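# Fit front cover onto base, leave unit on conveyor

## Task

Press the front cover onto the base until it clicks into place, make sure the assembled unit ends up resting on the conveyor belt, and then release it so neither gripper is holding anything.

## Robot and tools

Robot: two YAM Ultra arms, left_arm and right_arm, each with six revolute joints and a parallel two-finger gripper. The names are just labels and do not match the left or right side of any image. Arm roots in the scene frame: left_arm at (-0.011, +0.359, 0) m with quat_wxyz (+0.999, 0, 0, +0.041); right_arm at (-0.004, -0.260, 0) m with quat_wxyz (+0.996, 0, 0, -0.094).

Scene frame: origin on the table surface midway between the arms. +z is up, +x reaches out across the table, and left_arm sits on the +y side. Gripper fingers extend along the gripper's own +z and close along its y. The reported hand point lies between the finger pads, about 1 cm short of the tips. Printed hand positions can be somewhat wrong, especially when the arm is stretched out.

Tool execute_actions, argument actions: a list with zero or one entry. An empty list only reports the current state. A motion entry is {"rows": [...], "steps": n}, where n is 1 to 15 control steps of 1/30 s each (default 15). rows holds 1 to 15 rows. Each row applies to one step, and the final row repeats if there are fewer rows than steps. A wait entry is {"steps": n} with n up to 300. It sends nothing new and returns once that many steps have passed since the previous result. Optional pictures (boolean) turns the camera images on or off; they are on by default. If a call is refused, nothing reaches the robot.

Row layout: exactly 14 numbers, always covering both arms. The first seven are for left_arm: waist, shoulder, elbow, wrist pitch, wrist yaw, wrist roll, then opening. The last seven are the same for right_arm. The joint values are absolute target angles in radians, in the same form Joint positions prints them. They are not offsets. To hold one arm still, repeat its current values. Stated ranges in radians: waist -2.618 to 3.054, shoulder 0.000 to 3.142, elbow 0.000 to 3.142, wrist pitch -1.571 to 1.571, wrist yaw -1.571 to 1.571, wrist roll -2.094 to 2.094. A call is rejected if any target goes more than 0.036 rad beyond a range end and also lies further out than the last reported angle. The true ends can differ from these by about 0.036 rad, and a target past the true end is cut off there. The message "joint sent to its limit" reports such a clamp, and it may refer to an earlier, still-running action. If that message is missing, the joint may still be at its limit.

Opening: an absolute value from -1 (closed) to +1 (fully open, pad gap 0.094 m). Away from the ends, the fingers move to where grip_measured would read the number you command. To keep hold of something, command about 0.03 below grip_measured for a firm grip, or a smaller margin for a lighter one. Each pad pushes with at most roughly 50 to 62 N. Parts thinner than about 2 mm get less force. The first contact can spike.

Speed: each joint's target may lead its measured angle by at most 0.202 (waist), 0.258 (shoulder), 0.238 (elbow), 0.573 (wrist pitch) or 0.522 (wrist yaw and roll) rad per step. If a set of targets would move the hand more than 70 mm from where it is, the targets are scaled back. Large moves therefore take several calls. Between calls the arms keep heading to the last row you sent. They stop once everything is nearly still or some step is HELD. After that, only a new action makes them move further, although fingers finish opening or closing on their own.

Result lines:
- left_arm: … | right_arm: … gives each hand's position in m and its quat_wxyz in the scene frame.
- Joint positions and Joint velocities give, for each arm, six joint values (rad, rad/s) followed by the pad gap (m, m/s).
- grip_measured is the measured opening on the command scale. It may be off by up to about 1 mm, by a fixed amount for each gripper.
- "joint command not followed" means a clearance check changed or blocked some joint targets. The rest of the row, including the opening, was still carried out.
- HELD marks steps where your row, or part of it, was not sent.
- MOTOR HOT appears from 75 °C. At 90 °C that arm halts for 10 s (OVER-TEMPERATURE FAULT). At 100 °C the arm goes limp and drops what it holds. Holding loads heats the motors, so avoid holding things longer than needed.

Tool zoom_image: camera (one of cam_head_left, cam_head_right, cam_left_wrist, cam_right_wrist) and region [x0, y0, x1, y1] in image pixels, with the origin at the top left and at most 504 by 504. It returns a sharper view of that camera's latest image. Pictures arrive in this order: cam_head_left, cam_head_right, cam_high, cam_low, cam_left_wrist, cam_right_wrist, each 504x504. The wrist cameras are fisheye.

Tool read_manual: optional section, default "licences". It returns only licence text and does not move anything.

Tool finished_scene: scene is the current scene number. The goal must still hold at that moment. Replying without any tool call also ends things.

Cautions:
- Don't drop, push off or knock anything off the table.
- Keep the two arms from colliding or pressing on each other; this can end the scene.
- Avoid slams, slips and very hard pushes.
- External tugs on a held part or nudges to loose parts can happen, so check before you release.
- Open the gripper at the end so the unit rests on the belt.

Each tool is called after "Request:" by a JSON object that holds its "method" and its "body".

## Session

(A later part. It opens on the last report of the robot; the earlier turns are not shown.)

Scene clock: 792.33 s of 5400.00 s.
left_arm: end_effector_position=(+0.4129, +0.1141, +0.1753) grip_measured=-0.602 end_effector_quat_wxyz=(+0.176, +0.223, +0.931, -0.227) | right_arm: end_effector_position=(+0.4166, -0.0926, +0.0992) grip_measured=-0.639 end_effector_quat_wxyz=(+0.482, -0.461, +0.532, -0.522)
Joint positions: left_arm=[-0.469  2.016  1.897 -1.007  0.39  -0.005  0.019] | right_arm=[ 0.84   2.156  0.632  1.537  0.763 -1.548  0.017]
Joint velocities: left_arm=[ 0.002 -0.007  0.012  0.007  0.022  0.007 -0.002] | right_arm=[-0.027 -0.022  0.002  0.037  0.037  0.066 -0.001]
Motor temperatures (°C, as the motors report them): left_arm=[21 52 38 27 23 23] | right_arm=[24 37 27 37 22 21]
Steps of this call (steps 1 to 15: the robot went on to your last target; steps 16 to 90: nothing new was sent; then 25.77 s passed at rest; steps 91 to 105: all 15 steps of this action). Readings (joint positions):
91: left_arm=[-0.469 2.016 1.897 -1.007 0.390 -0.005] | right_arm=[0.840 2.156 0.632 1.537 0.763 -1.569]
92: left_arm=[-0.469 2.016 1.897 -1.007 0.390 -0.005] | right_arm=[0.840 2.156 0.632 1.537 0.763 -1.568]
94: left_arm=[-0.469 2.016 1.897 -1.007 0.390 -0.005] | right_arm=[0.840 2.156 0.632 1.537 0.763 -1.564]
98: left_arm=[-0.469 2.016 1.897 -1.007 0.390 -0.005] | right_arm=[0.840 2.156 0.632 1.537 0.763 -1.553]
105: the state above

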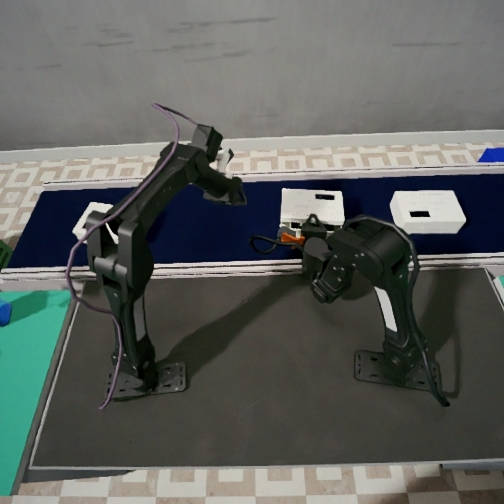

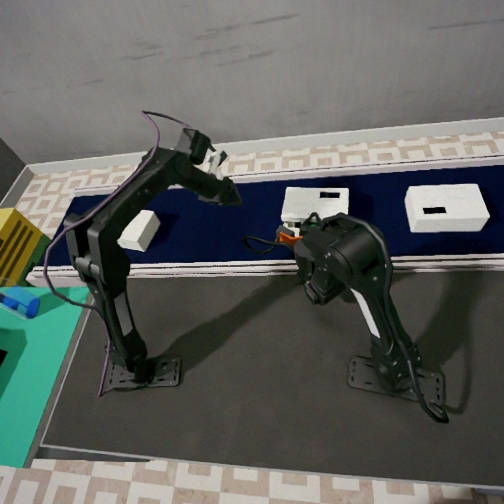

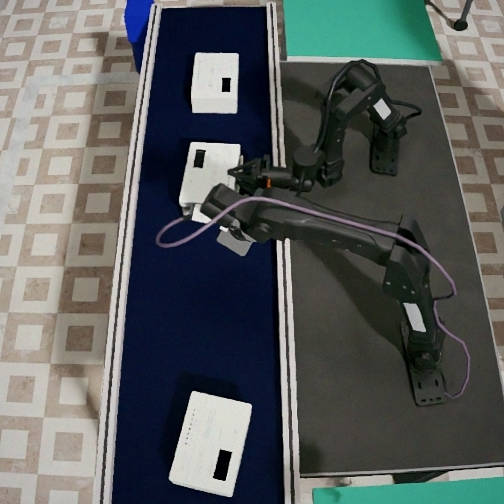

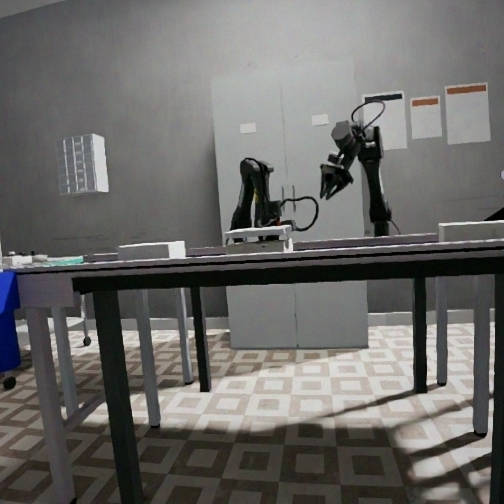

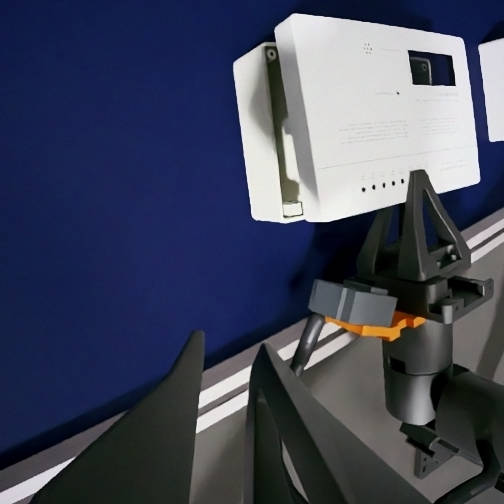

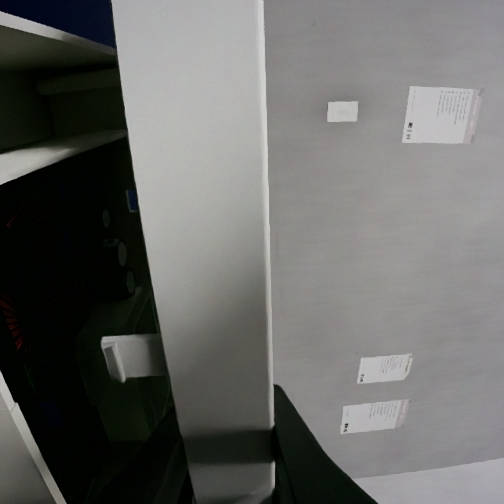

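Request:
{"method": "execute_actions", "body": {"actions": [{"rows": [[-0.46,1.995,1.925,-1.0,0.4,0,-0.6,0.835,2.185,0.606,1.575,0.755,-1.535,-0.69],[-0.46,1.995,1.925,-1.0,0.4,0,-0.6,0.835,2.185,0.606,1.575,0.755,-1.535,-0.69],[-0.46,1.995,1.925,-1.0,0.4,0,-0.6,0.835,2.185,0.606,1.575,0.755,-1.535,-0.69],[-0.46,1.995,1.925,-1.0,0.4,0,-0.6,0.835,2.18,0.612,1.575,0.755,-1.535,-0.69],[-0.46,1.995,1.925,-1.0,0.4,0,-0.6,0.835,2.176,0.617,1.575,0.755,-1.535,-0.69]], "steps": 15}], "pictures": false}}

Scene clock: 800.47 s of 5400.00 s.
left_arm: end_effector_position=(+0.4128, +0.1141, +0.1753) grip_measured=-0.602 end_effector_quat_wxyz=(+0.175, +0.223, +0.931, -0.227) | right_arm: end_effector_position=(+0.4142, -0.0943, +0.0901) grip_measured=-0.639 end_effector_quat_wxyz=(+0.475, -0.468, +0.533, -0.521)
Joint positions: left_arm=[-0.469  2.016  1.897 -1.007  0.39  -0.005  0.019] | right_arm=[ 0.84   2.176  0.622  1.545  0.762 -1.546  0.017]
Joint velocities: left_arm=[ 0.002  0.007 -0.012 -0.022 -0.037  0.007  0.   ] | right_arm=[-0.002 -0.002  0.007  0.022  0.022 -0.037 -0.002]
Motor temperatures (°C, as the motors report them): left_arm=[21 52 38 27 23 23] | right_arm=[24 37 27 37 22 21]
Steps of this call (steps 1 to 15: the robot went on to your last target; steps 16 to 90: nothing new was sent; then 4.63 s passed at rest; steps 91 to 105: all 15 steps of this action). Readings (joint positions):
91: left_arm=[-0.469 2.016 1.897 -1.007 0.390 -0.005] | right_arm=[0.840 2.158 0.631 1.539 0.763 -1.546]
92: left_arm=[-0.469 2.016 1.897 -1.007 0.390 -0.005] | right_arm=[0.840 2.162 0.629 1.543 0.762 -1.546]
94: left_arm=[-0.469 2.016 1.897 -1.007 0.390 -0.005] | right_arm=[0.840 2.170 0.623 1.544 0.762 -1.546]
98: left_arm=[-0.469 2.016 1.897 -1.007 0.390 -0.005] | right_arm=[0.840 2.176 0.622 1.545 0.762 -1.546]
105: the state above

Request:
{"method": "execute_actions", "body": {"actions": []}}

Request:
{"method": "zoom_image", "body": {"camera": "cam_low", "region": [200, 190, 340, 270]}}

Request:
{"method": "zoom_image", "body": {"camera": "cam_left_wrist", "region": [200, 0, 504, 260]}}

Request:
{"method": "zoom_image", "body": {"camera": "cam_high", "region": [160, 120, 300, 240]}}

Scene clock: 806.57 s of 5400.00 s.
left_arm: end_effector_position=(+0.4128, +0.1141, +0.1753) grip_measured=-0.602 end_effector_quat_wxyz=(+0.175, +0.223, +0.931, -0.227) | right_arm: end_effector_position=(+0.4142, -0.0943, +0.0901) grip_measured=-0.639 end_effector_quat_wxyz=(+0.475, -0.468, +0.533, -0.521)
Joint positions: left_arm=[-0.469  2.016  1.897 -1.007  0.39  -0.005  0.019] | right_arm=[ 0.84   2.176  0.622  1.545  0.762 -1.546  0.017]
Joint velocities: left_arm=[-0.017 -0.007  0.007  0.037  0.007 -0.022  0.   ] | right_arm=[-0.007 -0.007  0.002  0.081 -0.022 -0.037  0.001]
Motor temperatures (°C, as the motors report them): left_arm=[21 52 39 27 23 23] | right_arm=[24 37 27 37 22 21]
Steps of this call (steps 1 to 15: the robot went on to your last target; steps 16 to 90: nothing new was sent; then 3.10 s passed at rest). Readings (joint positions):
1: left_arm=[-0.469 2.016 1.897 -1.007 0.390 -0.005] | right_arm=[0.840 2.176 0.622 1.545 0.762 -1.546]
2: left_arm=[-0.469 2.016 1.897 -1.007 0.390 -0.005] | right_arm=[0.840 2.176 0.622 1.545 0.762 -1.546]
4: left_arm=[-0.469 2.016 1.897 -1.007 0.390 -0.005] | right_arm=[0.840 2.176 0.622 1.545 0.762 -1.546]
8: left_arm=[-0.469 2.016 1.897 -1.007 0.390 -0.005] | right_arm=[0.840 2.176 0.622 1.545 0.762 -1.546]
90: the state above
All arms were judged still, so your last target was given up. Only a new action makes them travel on or press farther. Fingers that are still opening or closing keep moving.

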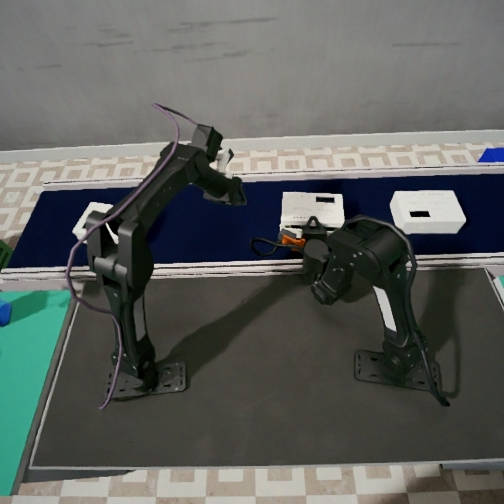

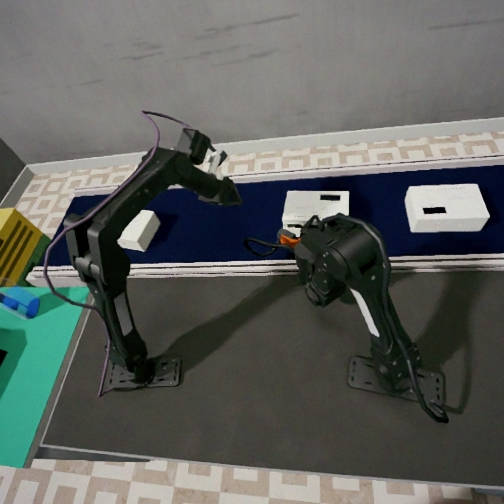

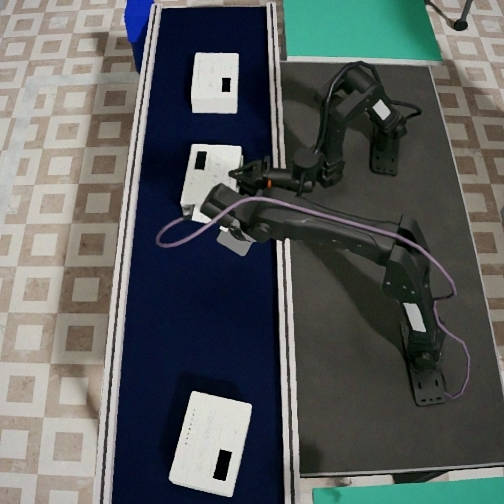

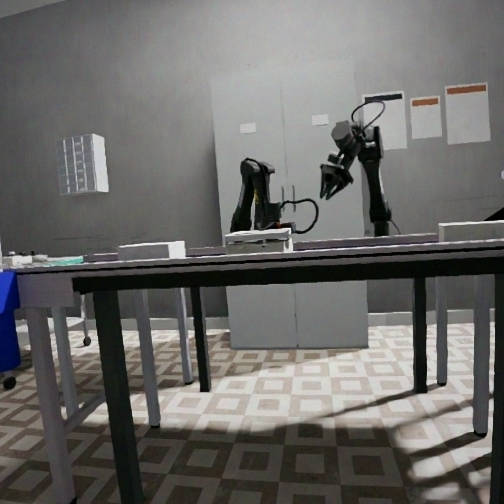

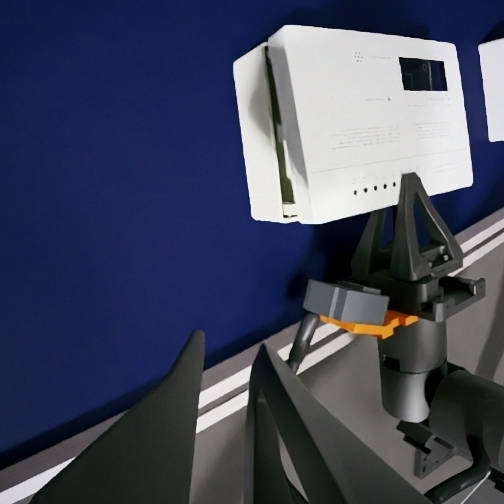

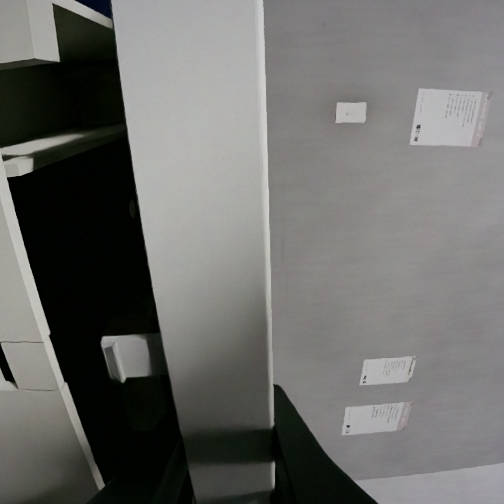

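Region (200, 190, 340, 270) of cam_low's 504x504 image, scaled by 3.600, with more detail than that image has; it fills the top 288 rows of this view, and the rest is white.

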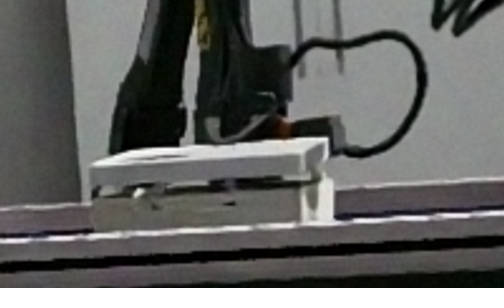

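Region (200, 0, 504, 260) of cam_left_wrist's 504x504 image, scaled by 1.658, with more detail than that image has; it fills the top 431 rows of this view, and the rest is white.

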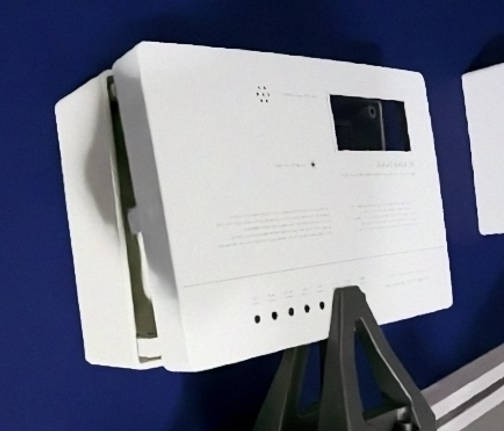

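Region (160, 120, 300, 240) of cam_high's 504x504 image, scaled by 3.600, with more detail than that image has; it fills the top 432 rows of this view, and the rest is white.

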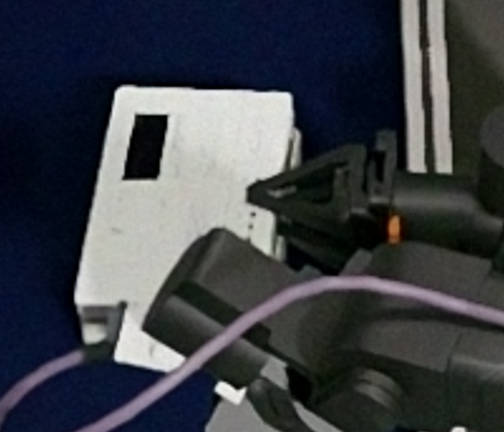

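Request:
{"method": "zoom_image", "body": {"camera": "cam_low", "region": [220, 220, 300, 260]}}

Request:
{"method": "zoom_image", "body": {"camera": "cam_head_right", "region": [270, 175, 370, 245]}}

Region (220, 220, 300, 260) of cam_low's 504x504 image, scaled by 6.300, with more detail than that image has.

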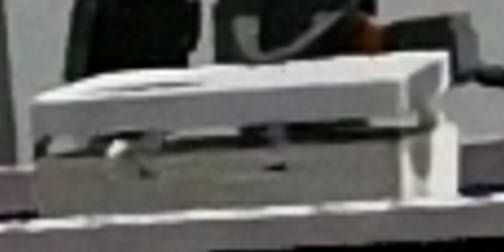

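Region (270, 175, 370, 245) of cam_head_right's 504x504 image, scaled by 5.040, with more detail than that image has; it fills the top 353 rows of this view, and the rest is white.

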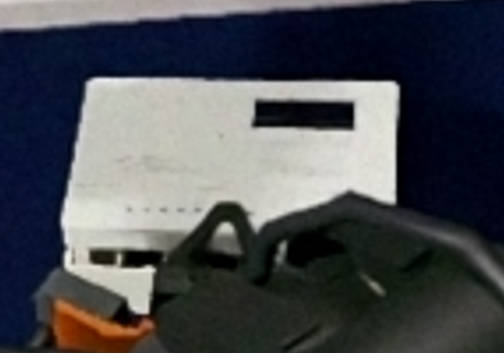

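Request:
{"method": "execute_actions", "body": {"actions": [{"rows": [[-0.456,2.02,1.949,-0.993,0.4,0,-0.6,0.835,2.176,0.617,1.575,0.755,-1.535,-0.69],[-0.451,2.045,1.973,-0.986,0.4,0,-0.6,0.835,2.176,0.617,1.575,0.755,-1.535,-0.69],[-0.446,2.07,1.997,-0.979,0.4,0,-0.6,0.835,2.176,0.617,1.575,0.755,-1.535,-0.69],[-0.441,2.095,2.021,-0.972,0.4,0,-0.6,0.835,2.176,0.617,1.575,0.755,-1.535,-0.69],[-0.436,2.12,2.045,-0.965,0.4,0,-0.6,0.835,2.176,0.617,1.575,0.755,-1.535,-0.69],[-0.431,2.145,2.069,-0.958,0.4,0,-0.6,0.835,2.176,0.617,1.575,0.755,-1.535,-0.69],[-0.426,2.17,2.093,-0.951,0.4,0,-0.6,0.835,2.176,0.617,1.575,0.755,-1.535,-0.69],[-0.421,2.195,2.117,-0.944,0.4,0,-0.6,0.835,2.176,0.617,1.575,0.755,-1.535,-0.69],[-0.416,2.22,2.141,-0.937,0.4,0,-0.6,0.835,2.176,0.617,1.575,0.755,-1.535,-0.69],[-0.411,2.245,2.165,-0.93,0.4,0,-0.6,0.835,2.176,0.617,1.575,0.755,-1.535,-0.69],[-0.406,2.27,2.189,-0.923,0.4,0,-0.6,0.835,2.176,0.617,1.575,0.755,-1.535,-0.69],[-0.401,2.295,2.213,-0.916,0.4,0,-0.6,0.835,2.176,0.617,1.575,0.755,-1.535,-0.69],[-0.396,2.32,2.237,-0.909,0.4,0,-0.6,0.835,2.176,0.617,1.575,0.755,-1.535,-0.69],[-0.391,2.34,2.261,-0.9,0.4,0,-0.6,0.835,2.176,0.617,1.575,0.755,-1.535,-0.69],[-0.388,2.355,2.285,-0.89,0.4,0,-0.6,0.835,2.176,0.617,1.575,0.755,-1.535,-0.69]], "steps": 15}], "pictures": false}}

Request:
{"method": "execute_actions", "body": {"actions": [{"steps": 15}]}}

Scene clock: 850.83 s of 5400.00 s.
left_arm: end_effector_position=(+0.5084, +0.1141, +0.1426) grip_measured=-0.602 end_effector_quat_wxyz=(+0.225, +0.201, +0.926, -0.228) | right_arm: end_effector_position=(+0.4142, -0.0943, +0.0901) grip_measured=-0.639 end_effector_quat_wxyz=(+0.475, -0.468, +0.533, -0.521)
Joint positions: left_arm=[-0.405  2.324  2.216 -0.927  0.394 -0.005  0.019] | right_arm=[ 0.84   2.176  0.622  1.545  0.762 -1.546  0.017]
Joint velocities: left_arm=[ 0.11   0.745  0.618  0.183  0.022 -0.051 -0.001] | right_arm=[ 0.012  0.002 -0.017 -0.007  0.007 -0.095 -0.   ]
Motor temperatures (°C, as the motors report them): left_arm=[21 52 39 28 23 23] | right_arm=[24 37 27 38 22 21]
Steps of this call (steps 1 to 90: nothing new was sent; then 40.77 s passed at rest; steps 91 to 105: all 15 steps of this action). Readings (joint positions):
91: left_arm=[-0.469 2.017 1.901 -1.009 0.390 -0.005] | right_arm=[0.840 2.176 0.622 1.545 0.762 -1.546]
92: left_arm=[-0.468 2.022 1.912 -1.010 0.390 -0.005] | right_arm=[0.840 2.176 0.622 1.545 0.762 -1.546]
94: left_arm=[-0.465 2.046 1.956 -1.006 0.391 -0.005] | right_arm=[0.840 2.176 0.622 1.545 0.762 -1.546]
98: left_arm=[-0.445 2.132 2.058 -0.975 0.394 -0.005] | right_arm=[0.840 2.176 0.622 1.545 0.762 -1.546]
105: the state above

Scene clock: 851.33 s of 5400.00 s.
left_arm: end_effector_position=(+0.5250, +0.1168, +0.1344) grip_measured=-0.602 end_effector_quat_wxyz=(+0.238, +0.196, +0.924, -0.228) | right_arm: end_effector_position=(+0.4142, -0.0943, +0.0901) grip_measured=-0.639 end_effector_quat_wxyz=(+0.475, -0.468, +0.533, -0.521)
Joint positions: left_arm=[-0.391  2.373  2.258 -0.897  0.394 -0.005  0.019] | right_arm=[ 0.84   2.176  0.622  1.545  0.762 -1.546  0.017]
Joint velocities: left_arm=[-0.012 -0.012 -0.002  0.007  0.022 -0.007 -0.001] | right_arm=[-0.012 -0.002 -0.007  0.022  0.007 -0.022 -0.001]
Motor temperatures (°C, as the motors report them): left_arm=[21 53 39 28 23 23] | right_arm=[24 37 27 38 22 21]
Steps of this call (steps 1 to 15: the robot went on to your last target). Readings (joint positions):
1: left_arm=[-0.400 2.345 2.232 -0.919 0.394 -0.005] | right_arm=[0.840 2.176 0.622 1.545 0.762 -1.546]
2: left_arm=[-0.397 2.360 2.240 -0.912 0.394 -0.005] | right_arm=[0.840 2.176 0.622 1.545 0.762 -1.546]
4: left_arm=[-0.392 2.372 2.244 -0.908 0.394 -0.005] | right_arm=[0.840 2.176 0.622 1.545 0.762 -1.546]
8: left_arm=[-0.391 2.373 2.253 -0.905 0.394 -0.005] | right_arm=[0.840 2.176 0.622 1.545 0.762 -1.546]
15: the state above

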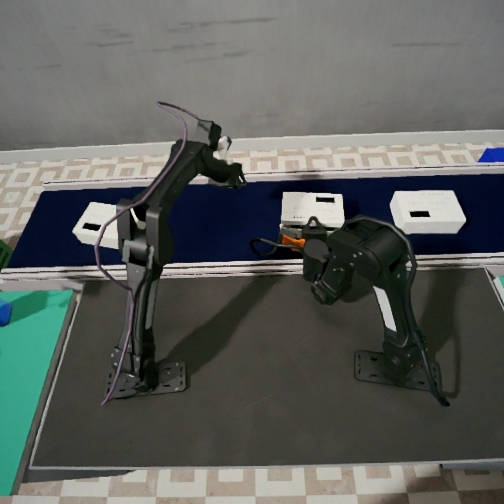

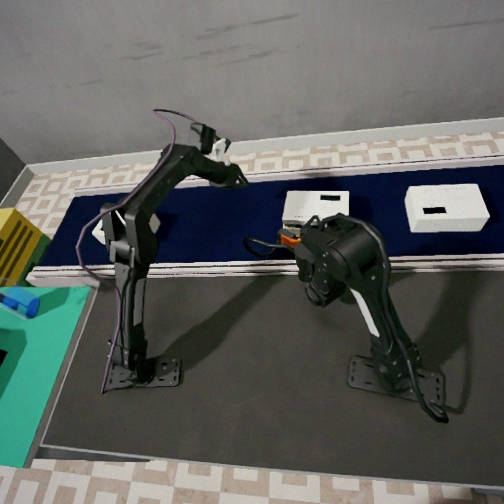

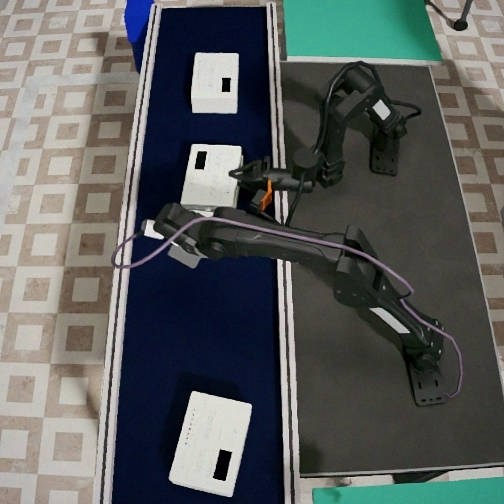

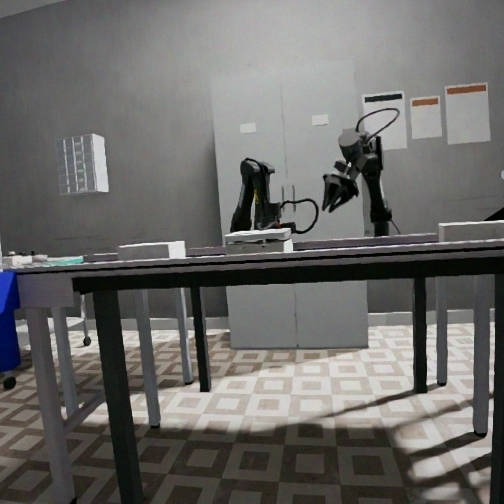

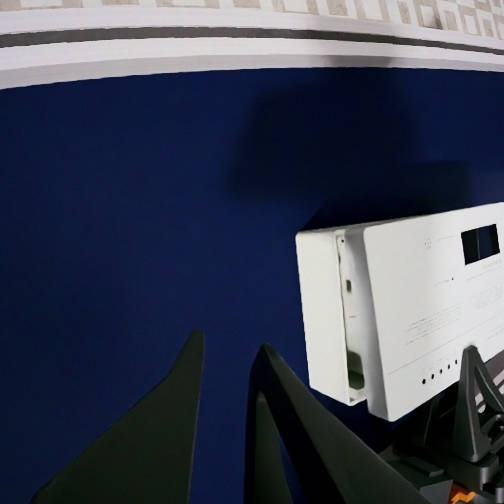

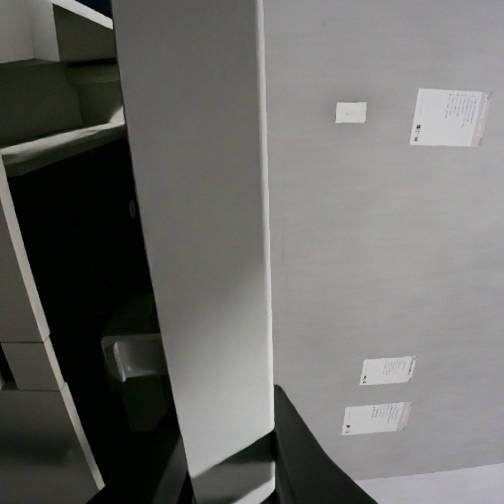

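Request:
{"method": "zoom_image", "body": {"camera": "cam_left_wrist", "region": [280, 180, 504, 300]}}

Request:
{"method": "zoom_image", "body": {"camera": "cam_high", "region": [160, 130, 280, 230]}}

Region (280, 180, 504, 300) of cam_left_wrist's 504x504 image, scaled by 2.250, with more detail than that image has; it fills the top 270 rows of this view, and the rest is white.

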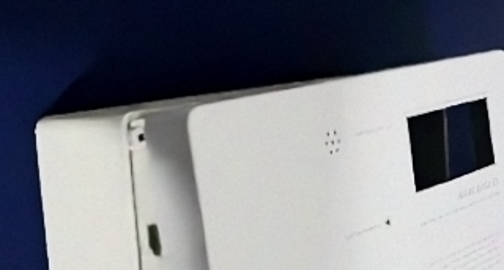

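Region (160, 130, 280, 230) of cam_high's 504x504 image, scaled by 4.200, with more detail than that image has.

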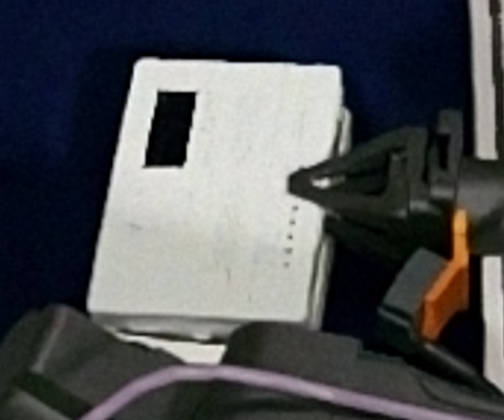

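Request:
{"method": "execute_actions", "body": {"actions": [{"rows": [[-0.388,2.355,2.285,-0.89,0.4,0,-0.6,0.835,2.176,0.64,1.575,0.755,-1.535,-0.69],[-0.388,2.355,2.285,-0.89,0.4,0,-0.6,0.835,2.176,0.65,1.575,0.755,-1.535,-0.69],[-0.388,2.355,2.285,-0.89,0.4,0,-0.6,0.835,2.176,0.655,1.575,0.755,-1.535,-0.69]], "steps": 10}], "pictures": false}}

Scene clock: 884.37 s of 5400.00 s.
left_arm: end_effector_position=(+0.5250, +0.1168, +0.1344) grip_measured=-0.602 end_effector_quat_wxyz=(+0.238, +0.196, +0.924, -0.228) | right_arm: end_effector_position=(+0.4142, -0.0943, +0.0901) grip_measured=-0.639 end_effector_quat_wxyz=(+0.475, -0.468, +0.533, -0.521)
Joint positions: left_arm=[-0.391  2.373  2.258 -0.897  0.394 -0.005  0.019] | right_arm=[ 0.84   2.176  0.622  1.545  0.762 -1.546  0.017]
Joint velocities: left_arm=[-0.002 -0.012 -0.002  0.037 -0.007  0.051 -0.001] | right_arm=[-0.007 -0.002  0.007  0.037 -0.022 -0.007 -0.001]
Motor temperatures (°C, as the motors report them): left_arm=[21 59 40 28 23 23] | right_arm=[24 37 27 38 22 21]
Steps of this call (steps 1 to 15: the robot went on to your last target; steps 16 to 90: nothing new was sent; then 29.70 s passed at rest; steps 91 to 100: all 10 steps of this action). Readings (joint positions):
91: left_arm=[-0.391 2.373 2.258 -0.897 0.394 -0.005] | right_arm=[0.840 2.176 0.622 1.545 0.762 -1.546]
92: left_arm=[-0.391 2.373 2.258 -0.897 0.394 -0.005] | right_arm=[0.840 2.176 0.622 1.545 0.762 -1.546]
94: left_arm=[-0.391 2.373 2.258 -0.897 0.394 -0.005] | right_arm=[0.840 2.176 0.622 1.545 0.762 -1.546]
98: left_arm=[-0.391 2.373 2.258 -0.897 0.394 -0.005] | right_arm=[0.840 2.176 0.622 1.545 0.762 -1.546]
100: the state above

Request:
{"method": "execute_actions", "body": {"actions": [{"rows": [[-0.388,2.355,2.285,-0.89,0.4,0,-0.6,0.835,2.176,0.67,1.575,0.755,-1.535,-0.69],[-0.388,2.355,2.285,-0.89,0.4,0,-0.6,0.835,2.176,0.67,1.575,0.755,-1.535,-0.69],[-0.388,2.355,2.285,-0.89,0.4,0,-0.6,0.835,2.176,0.665,1.575,0.755,-1.535,-0.69],[-0.388,2.355,2.285,-0.89,0.4,0,-0.6,0.835,2.176,0.658,1.575,0.755,-1.535,-0.69]], "steps": 10}], "pictures": false}}

Scene clock: 890.60 s of 5400.00 s.
left_arm: end_effector_position=(+0.5250, +0.1168, +0.1344) grip_measured=-0.602 end_effector_quat_wxyz=(+0.238, +0.196, +0.924, -0.228) | right_arm: end_effector_position=(+0.4175, -0.0915, +0.0948) grip_measured=-0.639 end_effector_quat_wxyz=(+0.482, -0.462, +0.532, -0.521)
Joint positions: left_arm=[-0.391  2.373  2.258 -0.897  0.394 -0.005  0.019] | right_arm=[ 0.84   2.176  0.639  1.546  0.761 -1.546  0.017]
Joint velocities: left_arm=[ 0.007 -0.002  0.007 -0.022 -0.022 -0.007  0.   ] | right_arm=[ 0.012 -0.002  0.007 -0.037  0.007  0.051 -0.   ]
Motor temperatures (°C, as the motors report them): left_arm=[21 59 40 29 23 23] | right_arm=[24 37 27 38 22 21]
Steps of this call (steps 1 to 15: the robot went on to your last target; steps 16 to 90: nothing new was sent; then 2.90 s passed at rest; steps 91 to 100: all 10 steps of this action). Readings (joint positions):
91: left_arm=[-0.391 2.373 2.258 -0.897 0.394 -0.005] | right_arm=[0.840 2.176 0.624 1.545 0.762 -1.546]
92: left_arm=[-0.391 2.373 2.258 -0.897 0.394 -0.005] | right_arm=[0.840 2.176 0.630 1.544 0.762 -1.546]
94: left_arm=[-0.391 2.373 2.258 -0.897 0.394 -0.005] | right_arm=[0.840 2.176 0.638 1.546 0.761 -1.546]
98: left_arm=[-0.391 2.373 2.258 -0.897 0.394 -0.005] | right_arm=[0.840 2.176 0.639 1.546 0.761 -1.546]
100: the state above

Request:
{"method": "execute_actions", "body": {"actions": [{"rows": [[-0.388,2.355,2.285,-0.89,0.4,0,-0.6,0.842,2.176,0.658,1.575,0.768,-1.535,-0.69],[-0.388,2.355,2.285,-0.89,0.4,0,-0.6,0.846,2.176,0.658,1.575,0.777,-1.535,-0.69],[-0.388,2.355,2.285,-0.89,0.4,0,-0.6,0.85,2.176,0.658,1.575,0.786,-1.535,-0.69],[-0.388,2.355,2.285,-0.89,0.4,0,-0.6,0.854,2.176,0.658,1.575,0.795,-1.535,-0.69],[-0.388,2.355,2.285,-0.89,0.4,0,-0.6,0.858,2.176,0.658,1.575,0.804,-1.535,-0.69],[-0.388,2.355,2.285,-0.89,0.4,0,-0.6,0.862,2.176,0.658,1.575,0.812,-1.535,-0.69],[-0.388,2.355,2.285,-0.89,0.4,0,-0.6,0.865,2.176,0.658,1.575,0.819,-1.535,-0.69]], "steps": 15}]}}

Request:
{"method": "zoom_image", "body": {"camera": "cam_left_wrist", "region": [280, 180, 504, 300]}}

Request:
{"method": "zoom_image", "body": {"camera": "cam_low", "region": [220, 220, 300, 260]}}

Scene clock: 900.13 s of 5400.00 s.
left_arm: end_effector_position=(+0.5250, +0.1168, +0.1344) grip_measured=-0.602 end_effector_quat_wxyz=(+0.238, +0.196, +0.924, -0.228) | right_arm: end_effector_position=(+0.4132, -0.0913, +0.0948) grip_measured=-0.639 end_effector_quat_wxyz=(+0.475, -0.455, +0.538, -0.527)
Joint positions: left_arm=[-0.391  2.373  2.258 -0.897  0.394 -0.005  0.019] | right_arm=[ 0.859  2.176  0.639  1.546  0.805 -1.546  0.017]
Joint velocities: left_arm=[ 0.002  0.002  0.012 -0.037  0.007 -0.007  0.   ] | right_arm=[-0.027 -0.007 -0.007  0.007 -0.007  0.022 -0.   ]
Motor temperatures (°C, as the motors report them): left_arm=[21 60 40 29 23 23] | right_arm=[24 37 28 38 22 21]
Steps of this call (steps 1 to 15: the robot went on to your last target; steps 16 to 90: nothing new was sent; then 6.03 s passed at rest; steps 91 to 105: all 15 steps of this action). Readings (joint positions):
91: left_arm=[-0.391 2.373 2.258 -0.897 0.394 -0.005] | right_arm=[0.840 2.176 0.639 1.546 0.761 -1.546]
92: left_arm=[-0.391 2.373 2.258 -0.897 0.394 -0.005] | right_arm=[0.840 2.176 0.639 1.546 0.762 -1.546]
94: left_arm=[-0.391 2.373 2.258 -0.897 0.394 -0.005] | right_arm=[0.841 2.176 0.639 1.546 0.768 -1.546]
98: left_arm=[-0.391 2.373 2.258 -0.897 0.394 -0.005] | right_arm=[0.852 2.176 0.639 1.546 0.791 -1.546]
105: the state above

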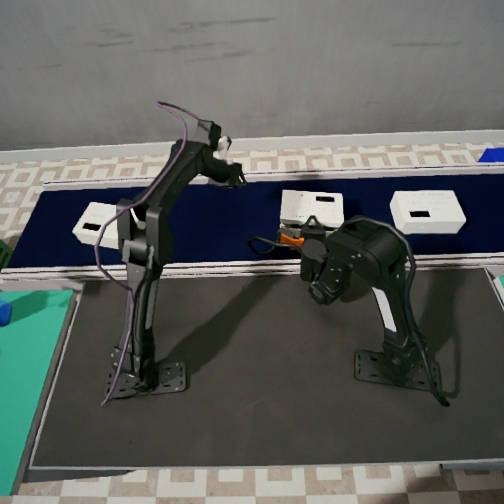

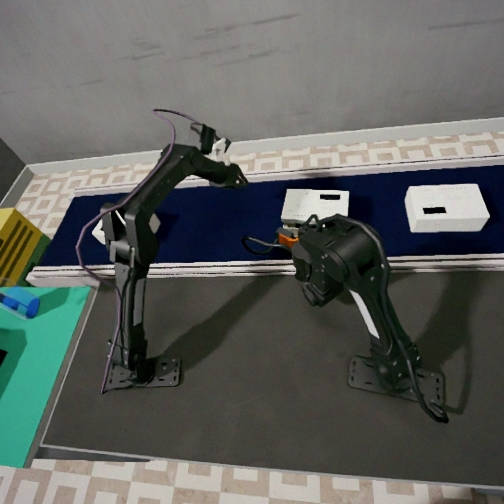

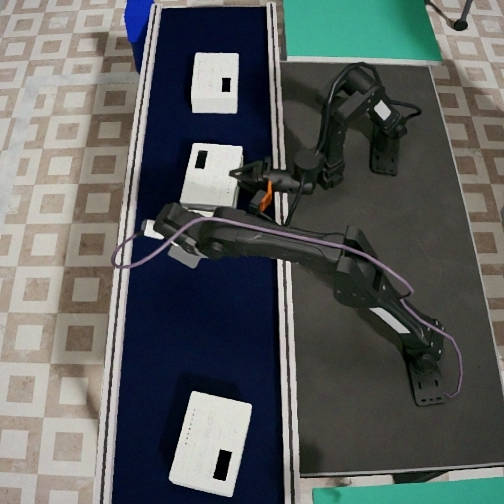

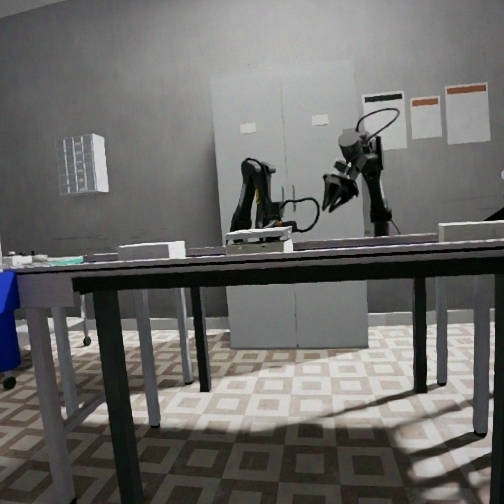

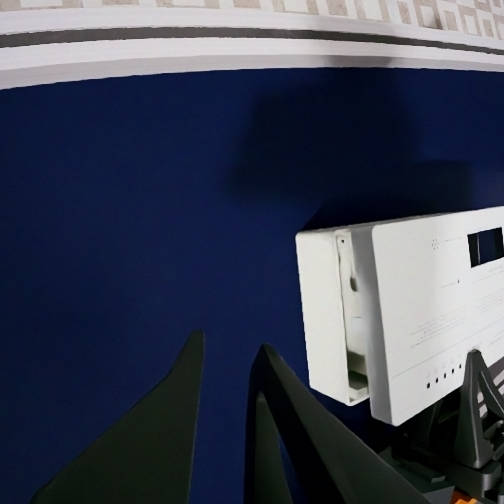

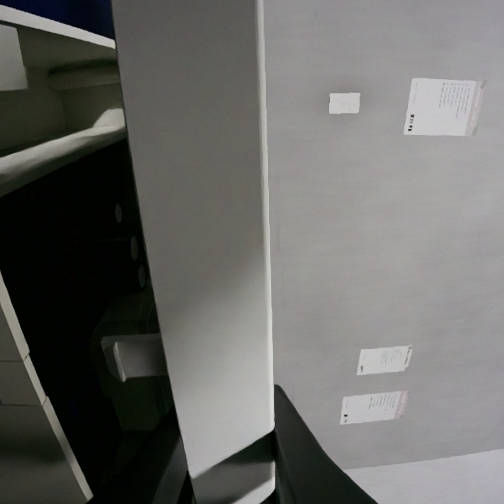

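Region (280, 180, 504, 300) of cam_left_wrist's 504x504 image, scaled by 2.250, with more detail than that image has; it fills the top 270 rows of this view, and the rest is white.

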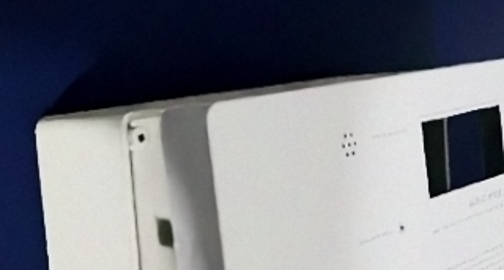

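Region (220, 220, 300, 260) of cam_low's 504x504 image, scaled by 6.300, with more detail than that image has.

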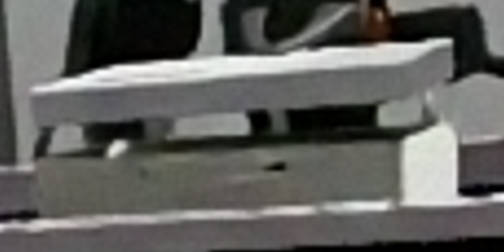

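Request:
{"method": "execute_actions", "body": {"actions": [{"rows": [[-0.388,2.355,2.285,-0.89,0.4,0,-0.6,0.865,2.176,0.658,1.575,0.826,-1.535,-0.69],[-0.388,2.355,2.285,-0.89,0.4,0,-0.6,0.865,2.176,0.658,1.575,0.831,-1.535,-0.69]], "steps": 15}], "pictures": false}}

Scene clock: 920.67 s of 5400.00 s.
left_arm: end_effector_position=(+0.5250, +0.1168, +0.1344) grip_measured=-0.602 end_effector_quat_wxyz=(+0.238, +0.196, +0.924, -0.228) | right_arm: end_effector_position=(+0.4128, -0.0941, +0.0947) grip_measured=-0.639 end_effector_quat_wxyz=(+0.471, -0.451, +0.542, -0.530)
Joint positions: left_arm=[-0.391  2.373  2.258 -0.897  0.394 -0.005  0.019] | right_arm=[ 0.859  2.176  0.639  1.546  0.821 -1.546  0.017]
Joint velocities: left_arm=[-0.012 -0.012 -0.007 -0.022  0.037 -0.022  0.001] | right_arm=[-0.007  0.002 -0.002 -0.007  0.007  0.022  0.   ]
Motor temperatures (°C, as the motors report them): left_arm=[21 61 40 29 23 23] | right_arm=[24 37 28 38 22 21]
Steps of this call (steps 1 to 15: the robot went on to your last target; steps 16 to 90: nothing new was sent; then 17.03 s passed at rest; steps 91 to 105: all 15 steps of this action). Readings (joint positions):
91: left_arm=[-0.391 2.373 2.258 -0.897 0.394 -0.005] | right_arm=[0.859 2.176 0.639 1.546 0.811 -1.546]
92: left_arm=[-0.391 2.373 2.258 -0.897 0.394 -0.005] | right_arm=[0.859 2.176 0.639 1.546 0.812 -1.546]
94: left_arm=[-0.391 2.373 2.258 -0.897 0.394 -0.005] | right_arm=[0.859 2.176 0.639 1.546 0.816 -1.546]
98: left_arm=[-0.391 2.373 2.258 -0.897 0.394 -0.005] | right_arm=[0.859 2.176 0.639 1.546 0.819 -1.546]
105: the state above

Request:
{"method": "execute_actions", "body": {"actions": [{"rows": [[-0.388,2.355,2.285,-0.89,0.4,0,-0.6,0.865,2.203,0.645,1.575,0.826,-1.535,-0.69],[-0.388,2.355,2.285,-0.89,0.4,0,-0.6,0.865,2.203,0.645,1.575,0.826,-1.535,-0.69],[-0.388,2.355,2.285,-0.89,0.4,0,-0.6,0.865,2.197,0.645,1.575,0.826,-1.535,-0.69],[-0.388,2.355,2.285,-0.89,0.4,0,-0.6,0.865,2.192,0.645,1.575,0.826,-1.535,-0.69]], "steps": 15}]}}

Request:
{"method": "zoom_image", "body": {"camera": "cam_left_wrist", "region": [280, 180, 504, 440]}}

Request:
{"method": "zoom_image", "body": {"camera": "cam_low", "region": [220, 220, 300, 260]}}

Scene clock: 927.33 s of 5400.00 s.
left_arm: end_effector_position=(+0.5250, +0.1168, +0.1344) grip_measured=-0.602 end_effector_quat_wxyz=(+0.238, +0.196, +0.924, -0.228) | right_arm: end_effector_position=(+0.4125, -0.0944, +0.0892) grip_measured=-0.639 end_effector_quat_wxyz=(+0.467, -0.455, +0.542, -0.530)
Joint positions: left_arm=[-0.391  2.373  2.258 -0.897  0.394 -0.005  0.019] | right_arm=[ 0.859  2.19   0.639  1.549  0.822 -1.546  0.017]
Joint velocities: left_arm=[ 0.017  0.002 -0.007  0.051  0.022  0.022  0.002] | right_arm=[ 0.017  0.012  0.002  0.037  0.007 -0.007 -0.   ]
Motor temperatures (°C, as the motors report them): left_arm=[21 61 40 29 23 23] | right_arm=[24 37 28 38 22 21]
Steps of this call (steps 1 to 15: the robot went on to your last target; steps 16 to 90: nothing new was sent; then 3.17 s passed at rest; steps 91 to 105: all 15 steps of this action). Readings (joint positions):
91: left_arm=[-0.391 2.373 2.258 -0.897 0.394 -0.005] | right_arm=[0.859 2.177 0.639 1.547 0.822 -1.546]
92: left_arm=[-0.391 2.373 2.258 -0.897 0.394 -0.005] | right_arm=[0.859 2.181 0.639 1.549 0.822 -1.546]
94: left_arm=[-0.391 2.373 2.258 -0.897 0.394 -0.005] | right_arm=[0.859 2.188 0.639 1.549 0.822 -1.546]
98: left_arm=[-0.391 2.373 2.258 -0.897 0.394 -0.005] | right_arm=[0.859 2.190 0.639 1.549 0.822 -1.546]
105: the state above

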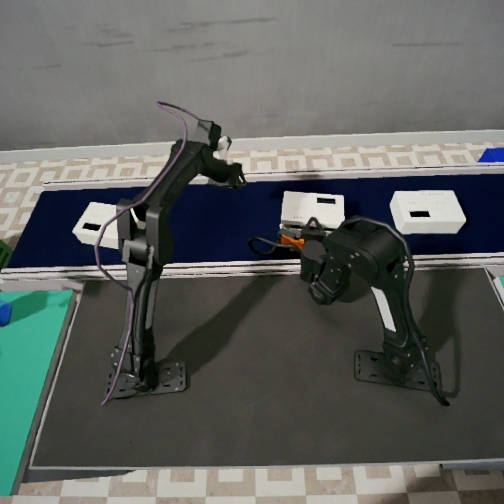

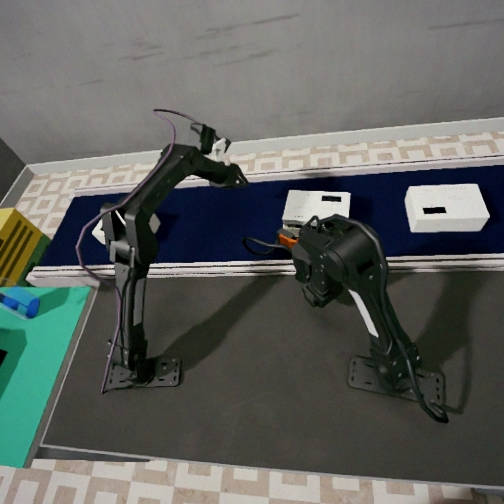

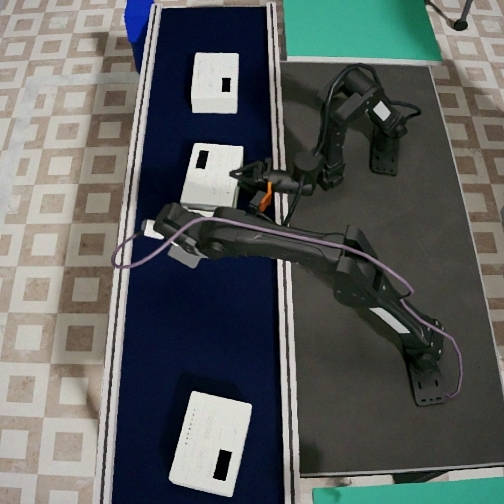

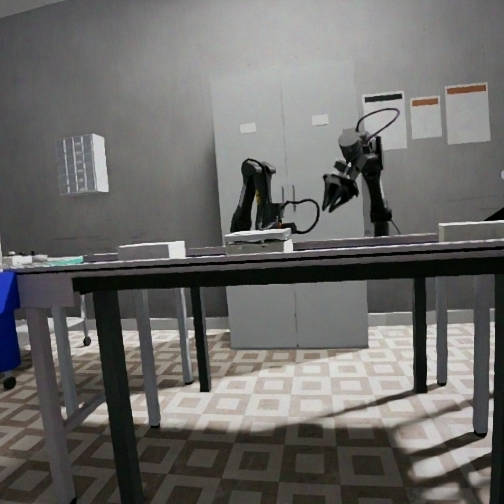

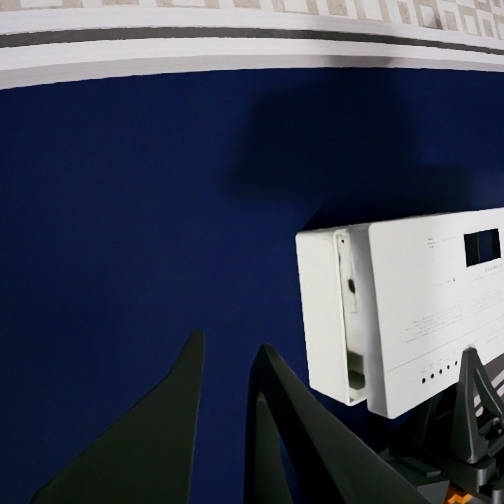

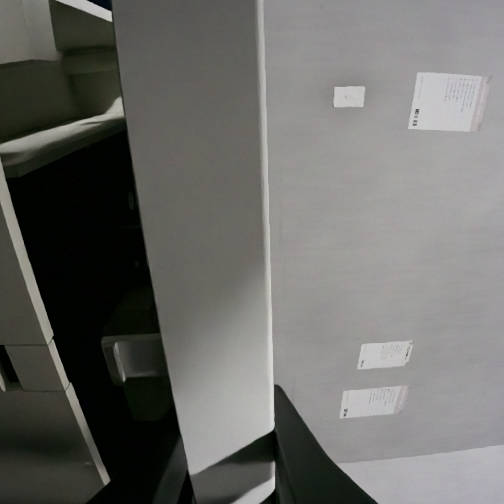

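Region (280, 180, 504, 440) of cam_left_wrist's 504x504 image, scaled by 1.938, with more detail than that image has; it fills the left 434 columns of this view, and the rest is white.

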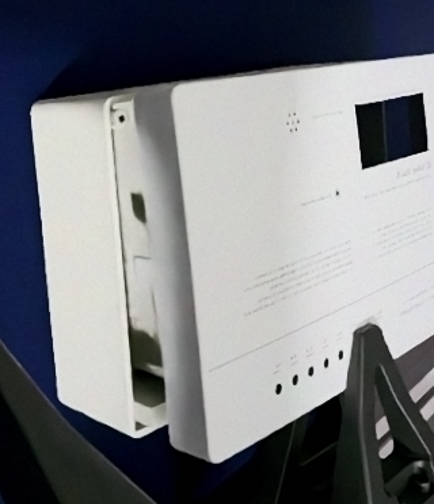

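Region (220, 220, 300, 260) of cam_low's 504x504 image, scaled by 6.300, with more detail than that image has.

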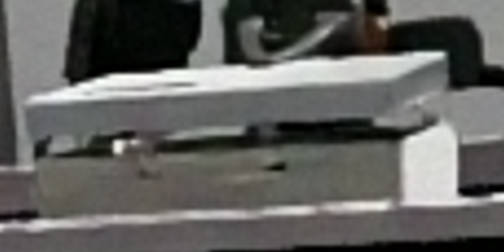

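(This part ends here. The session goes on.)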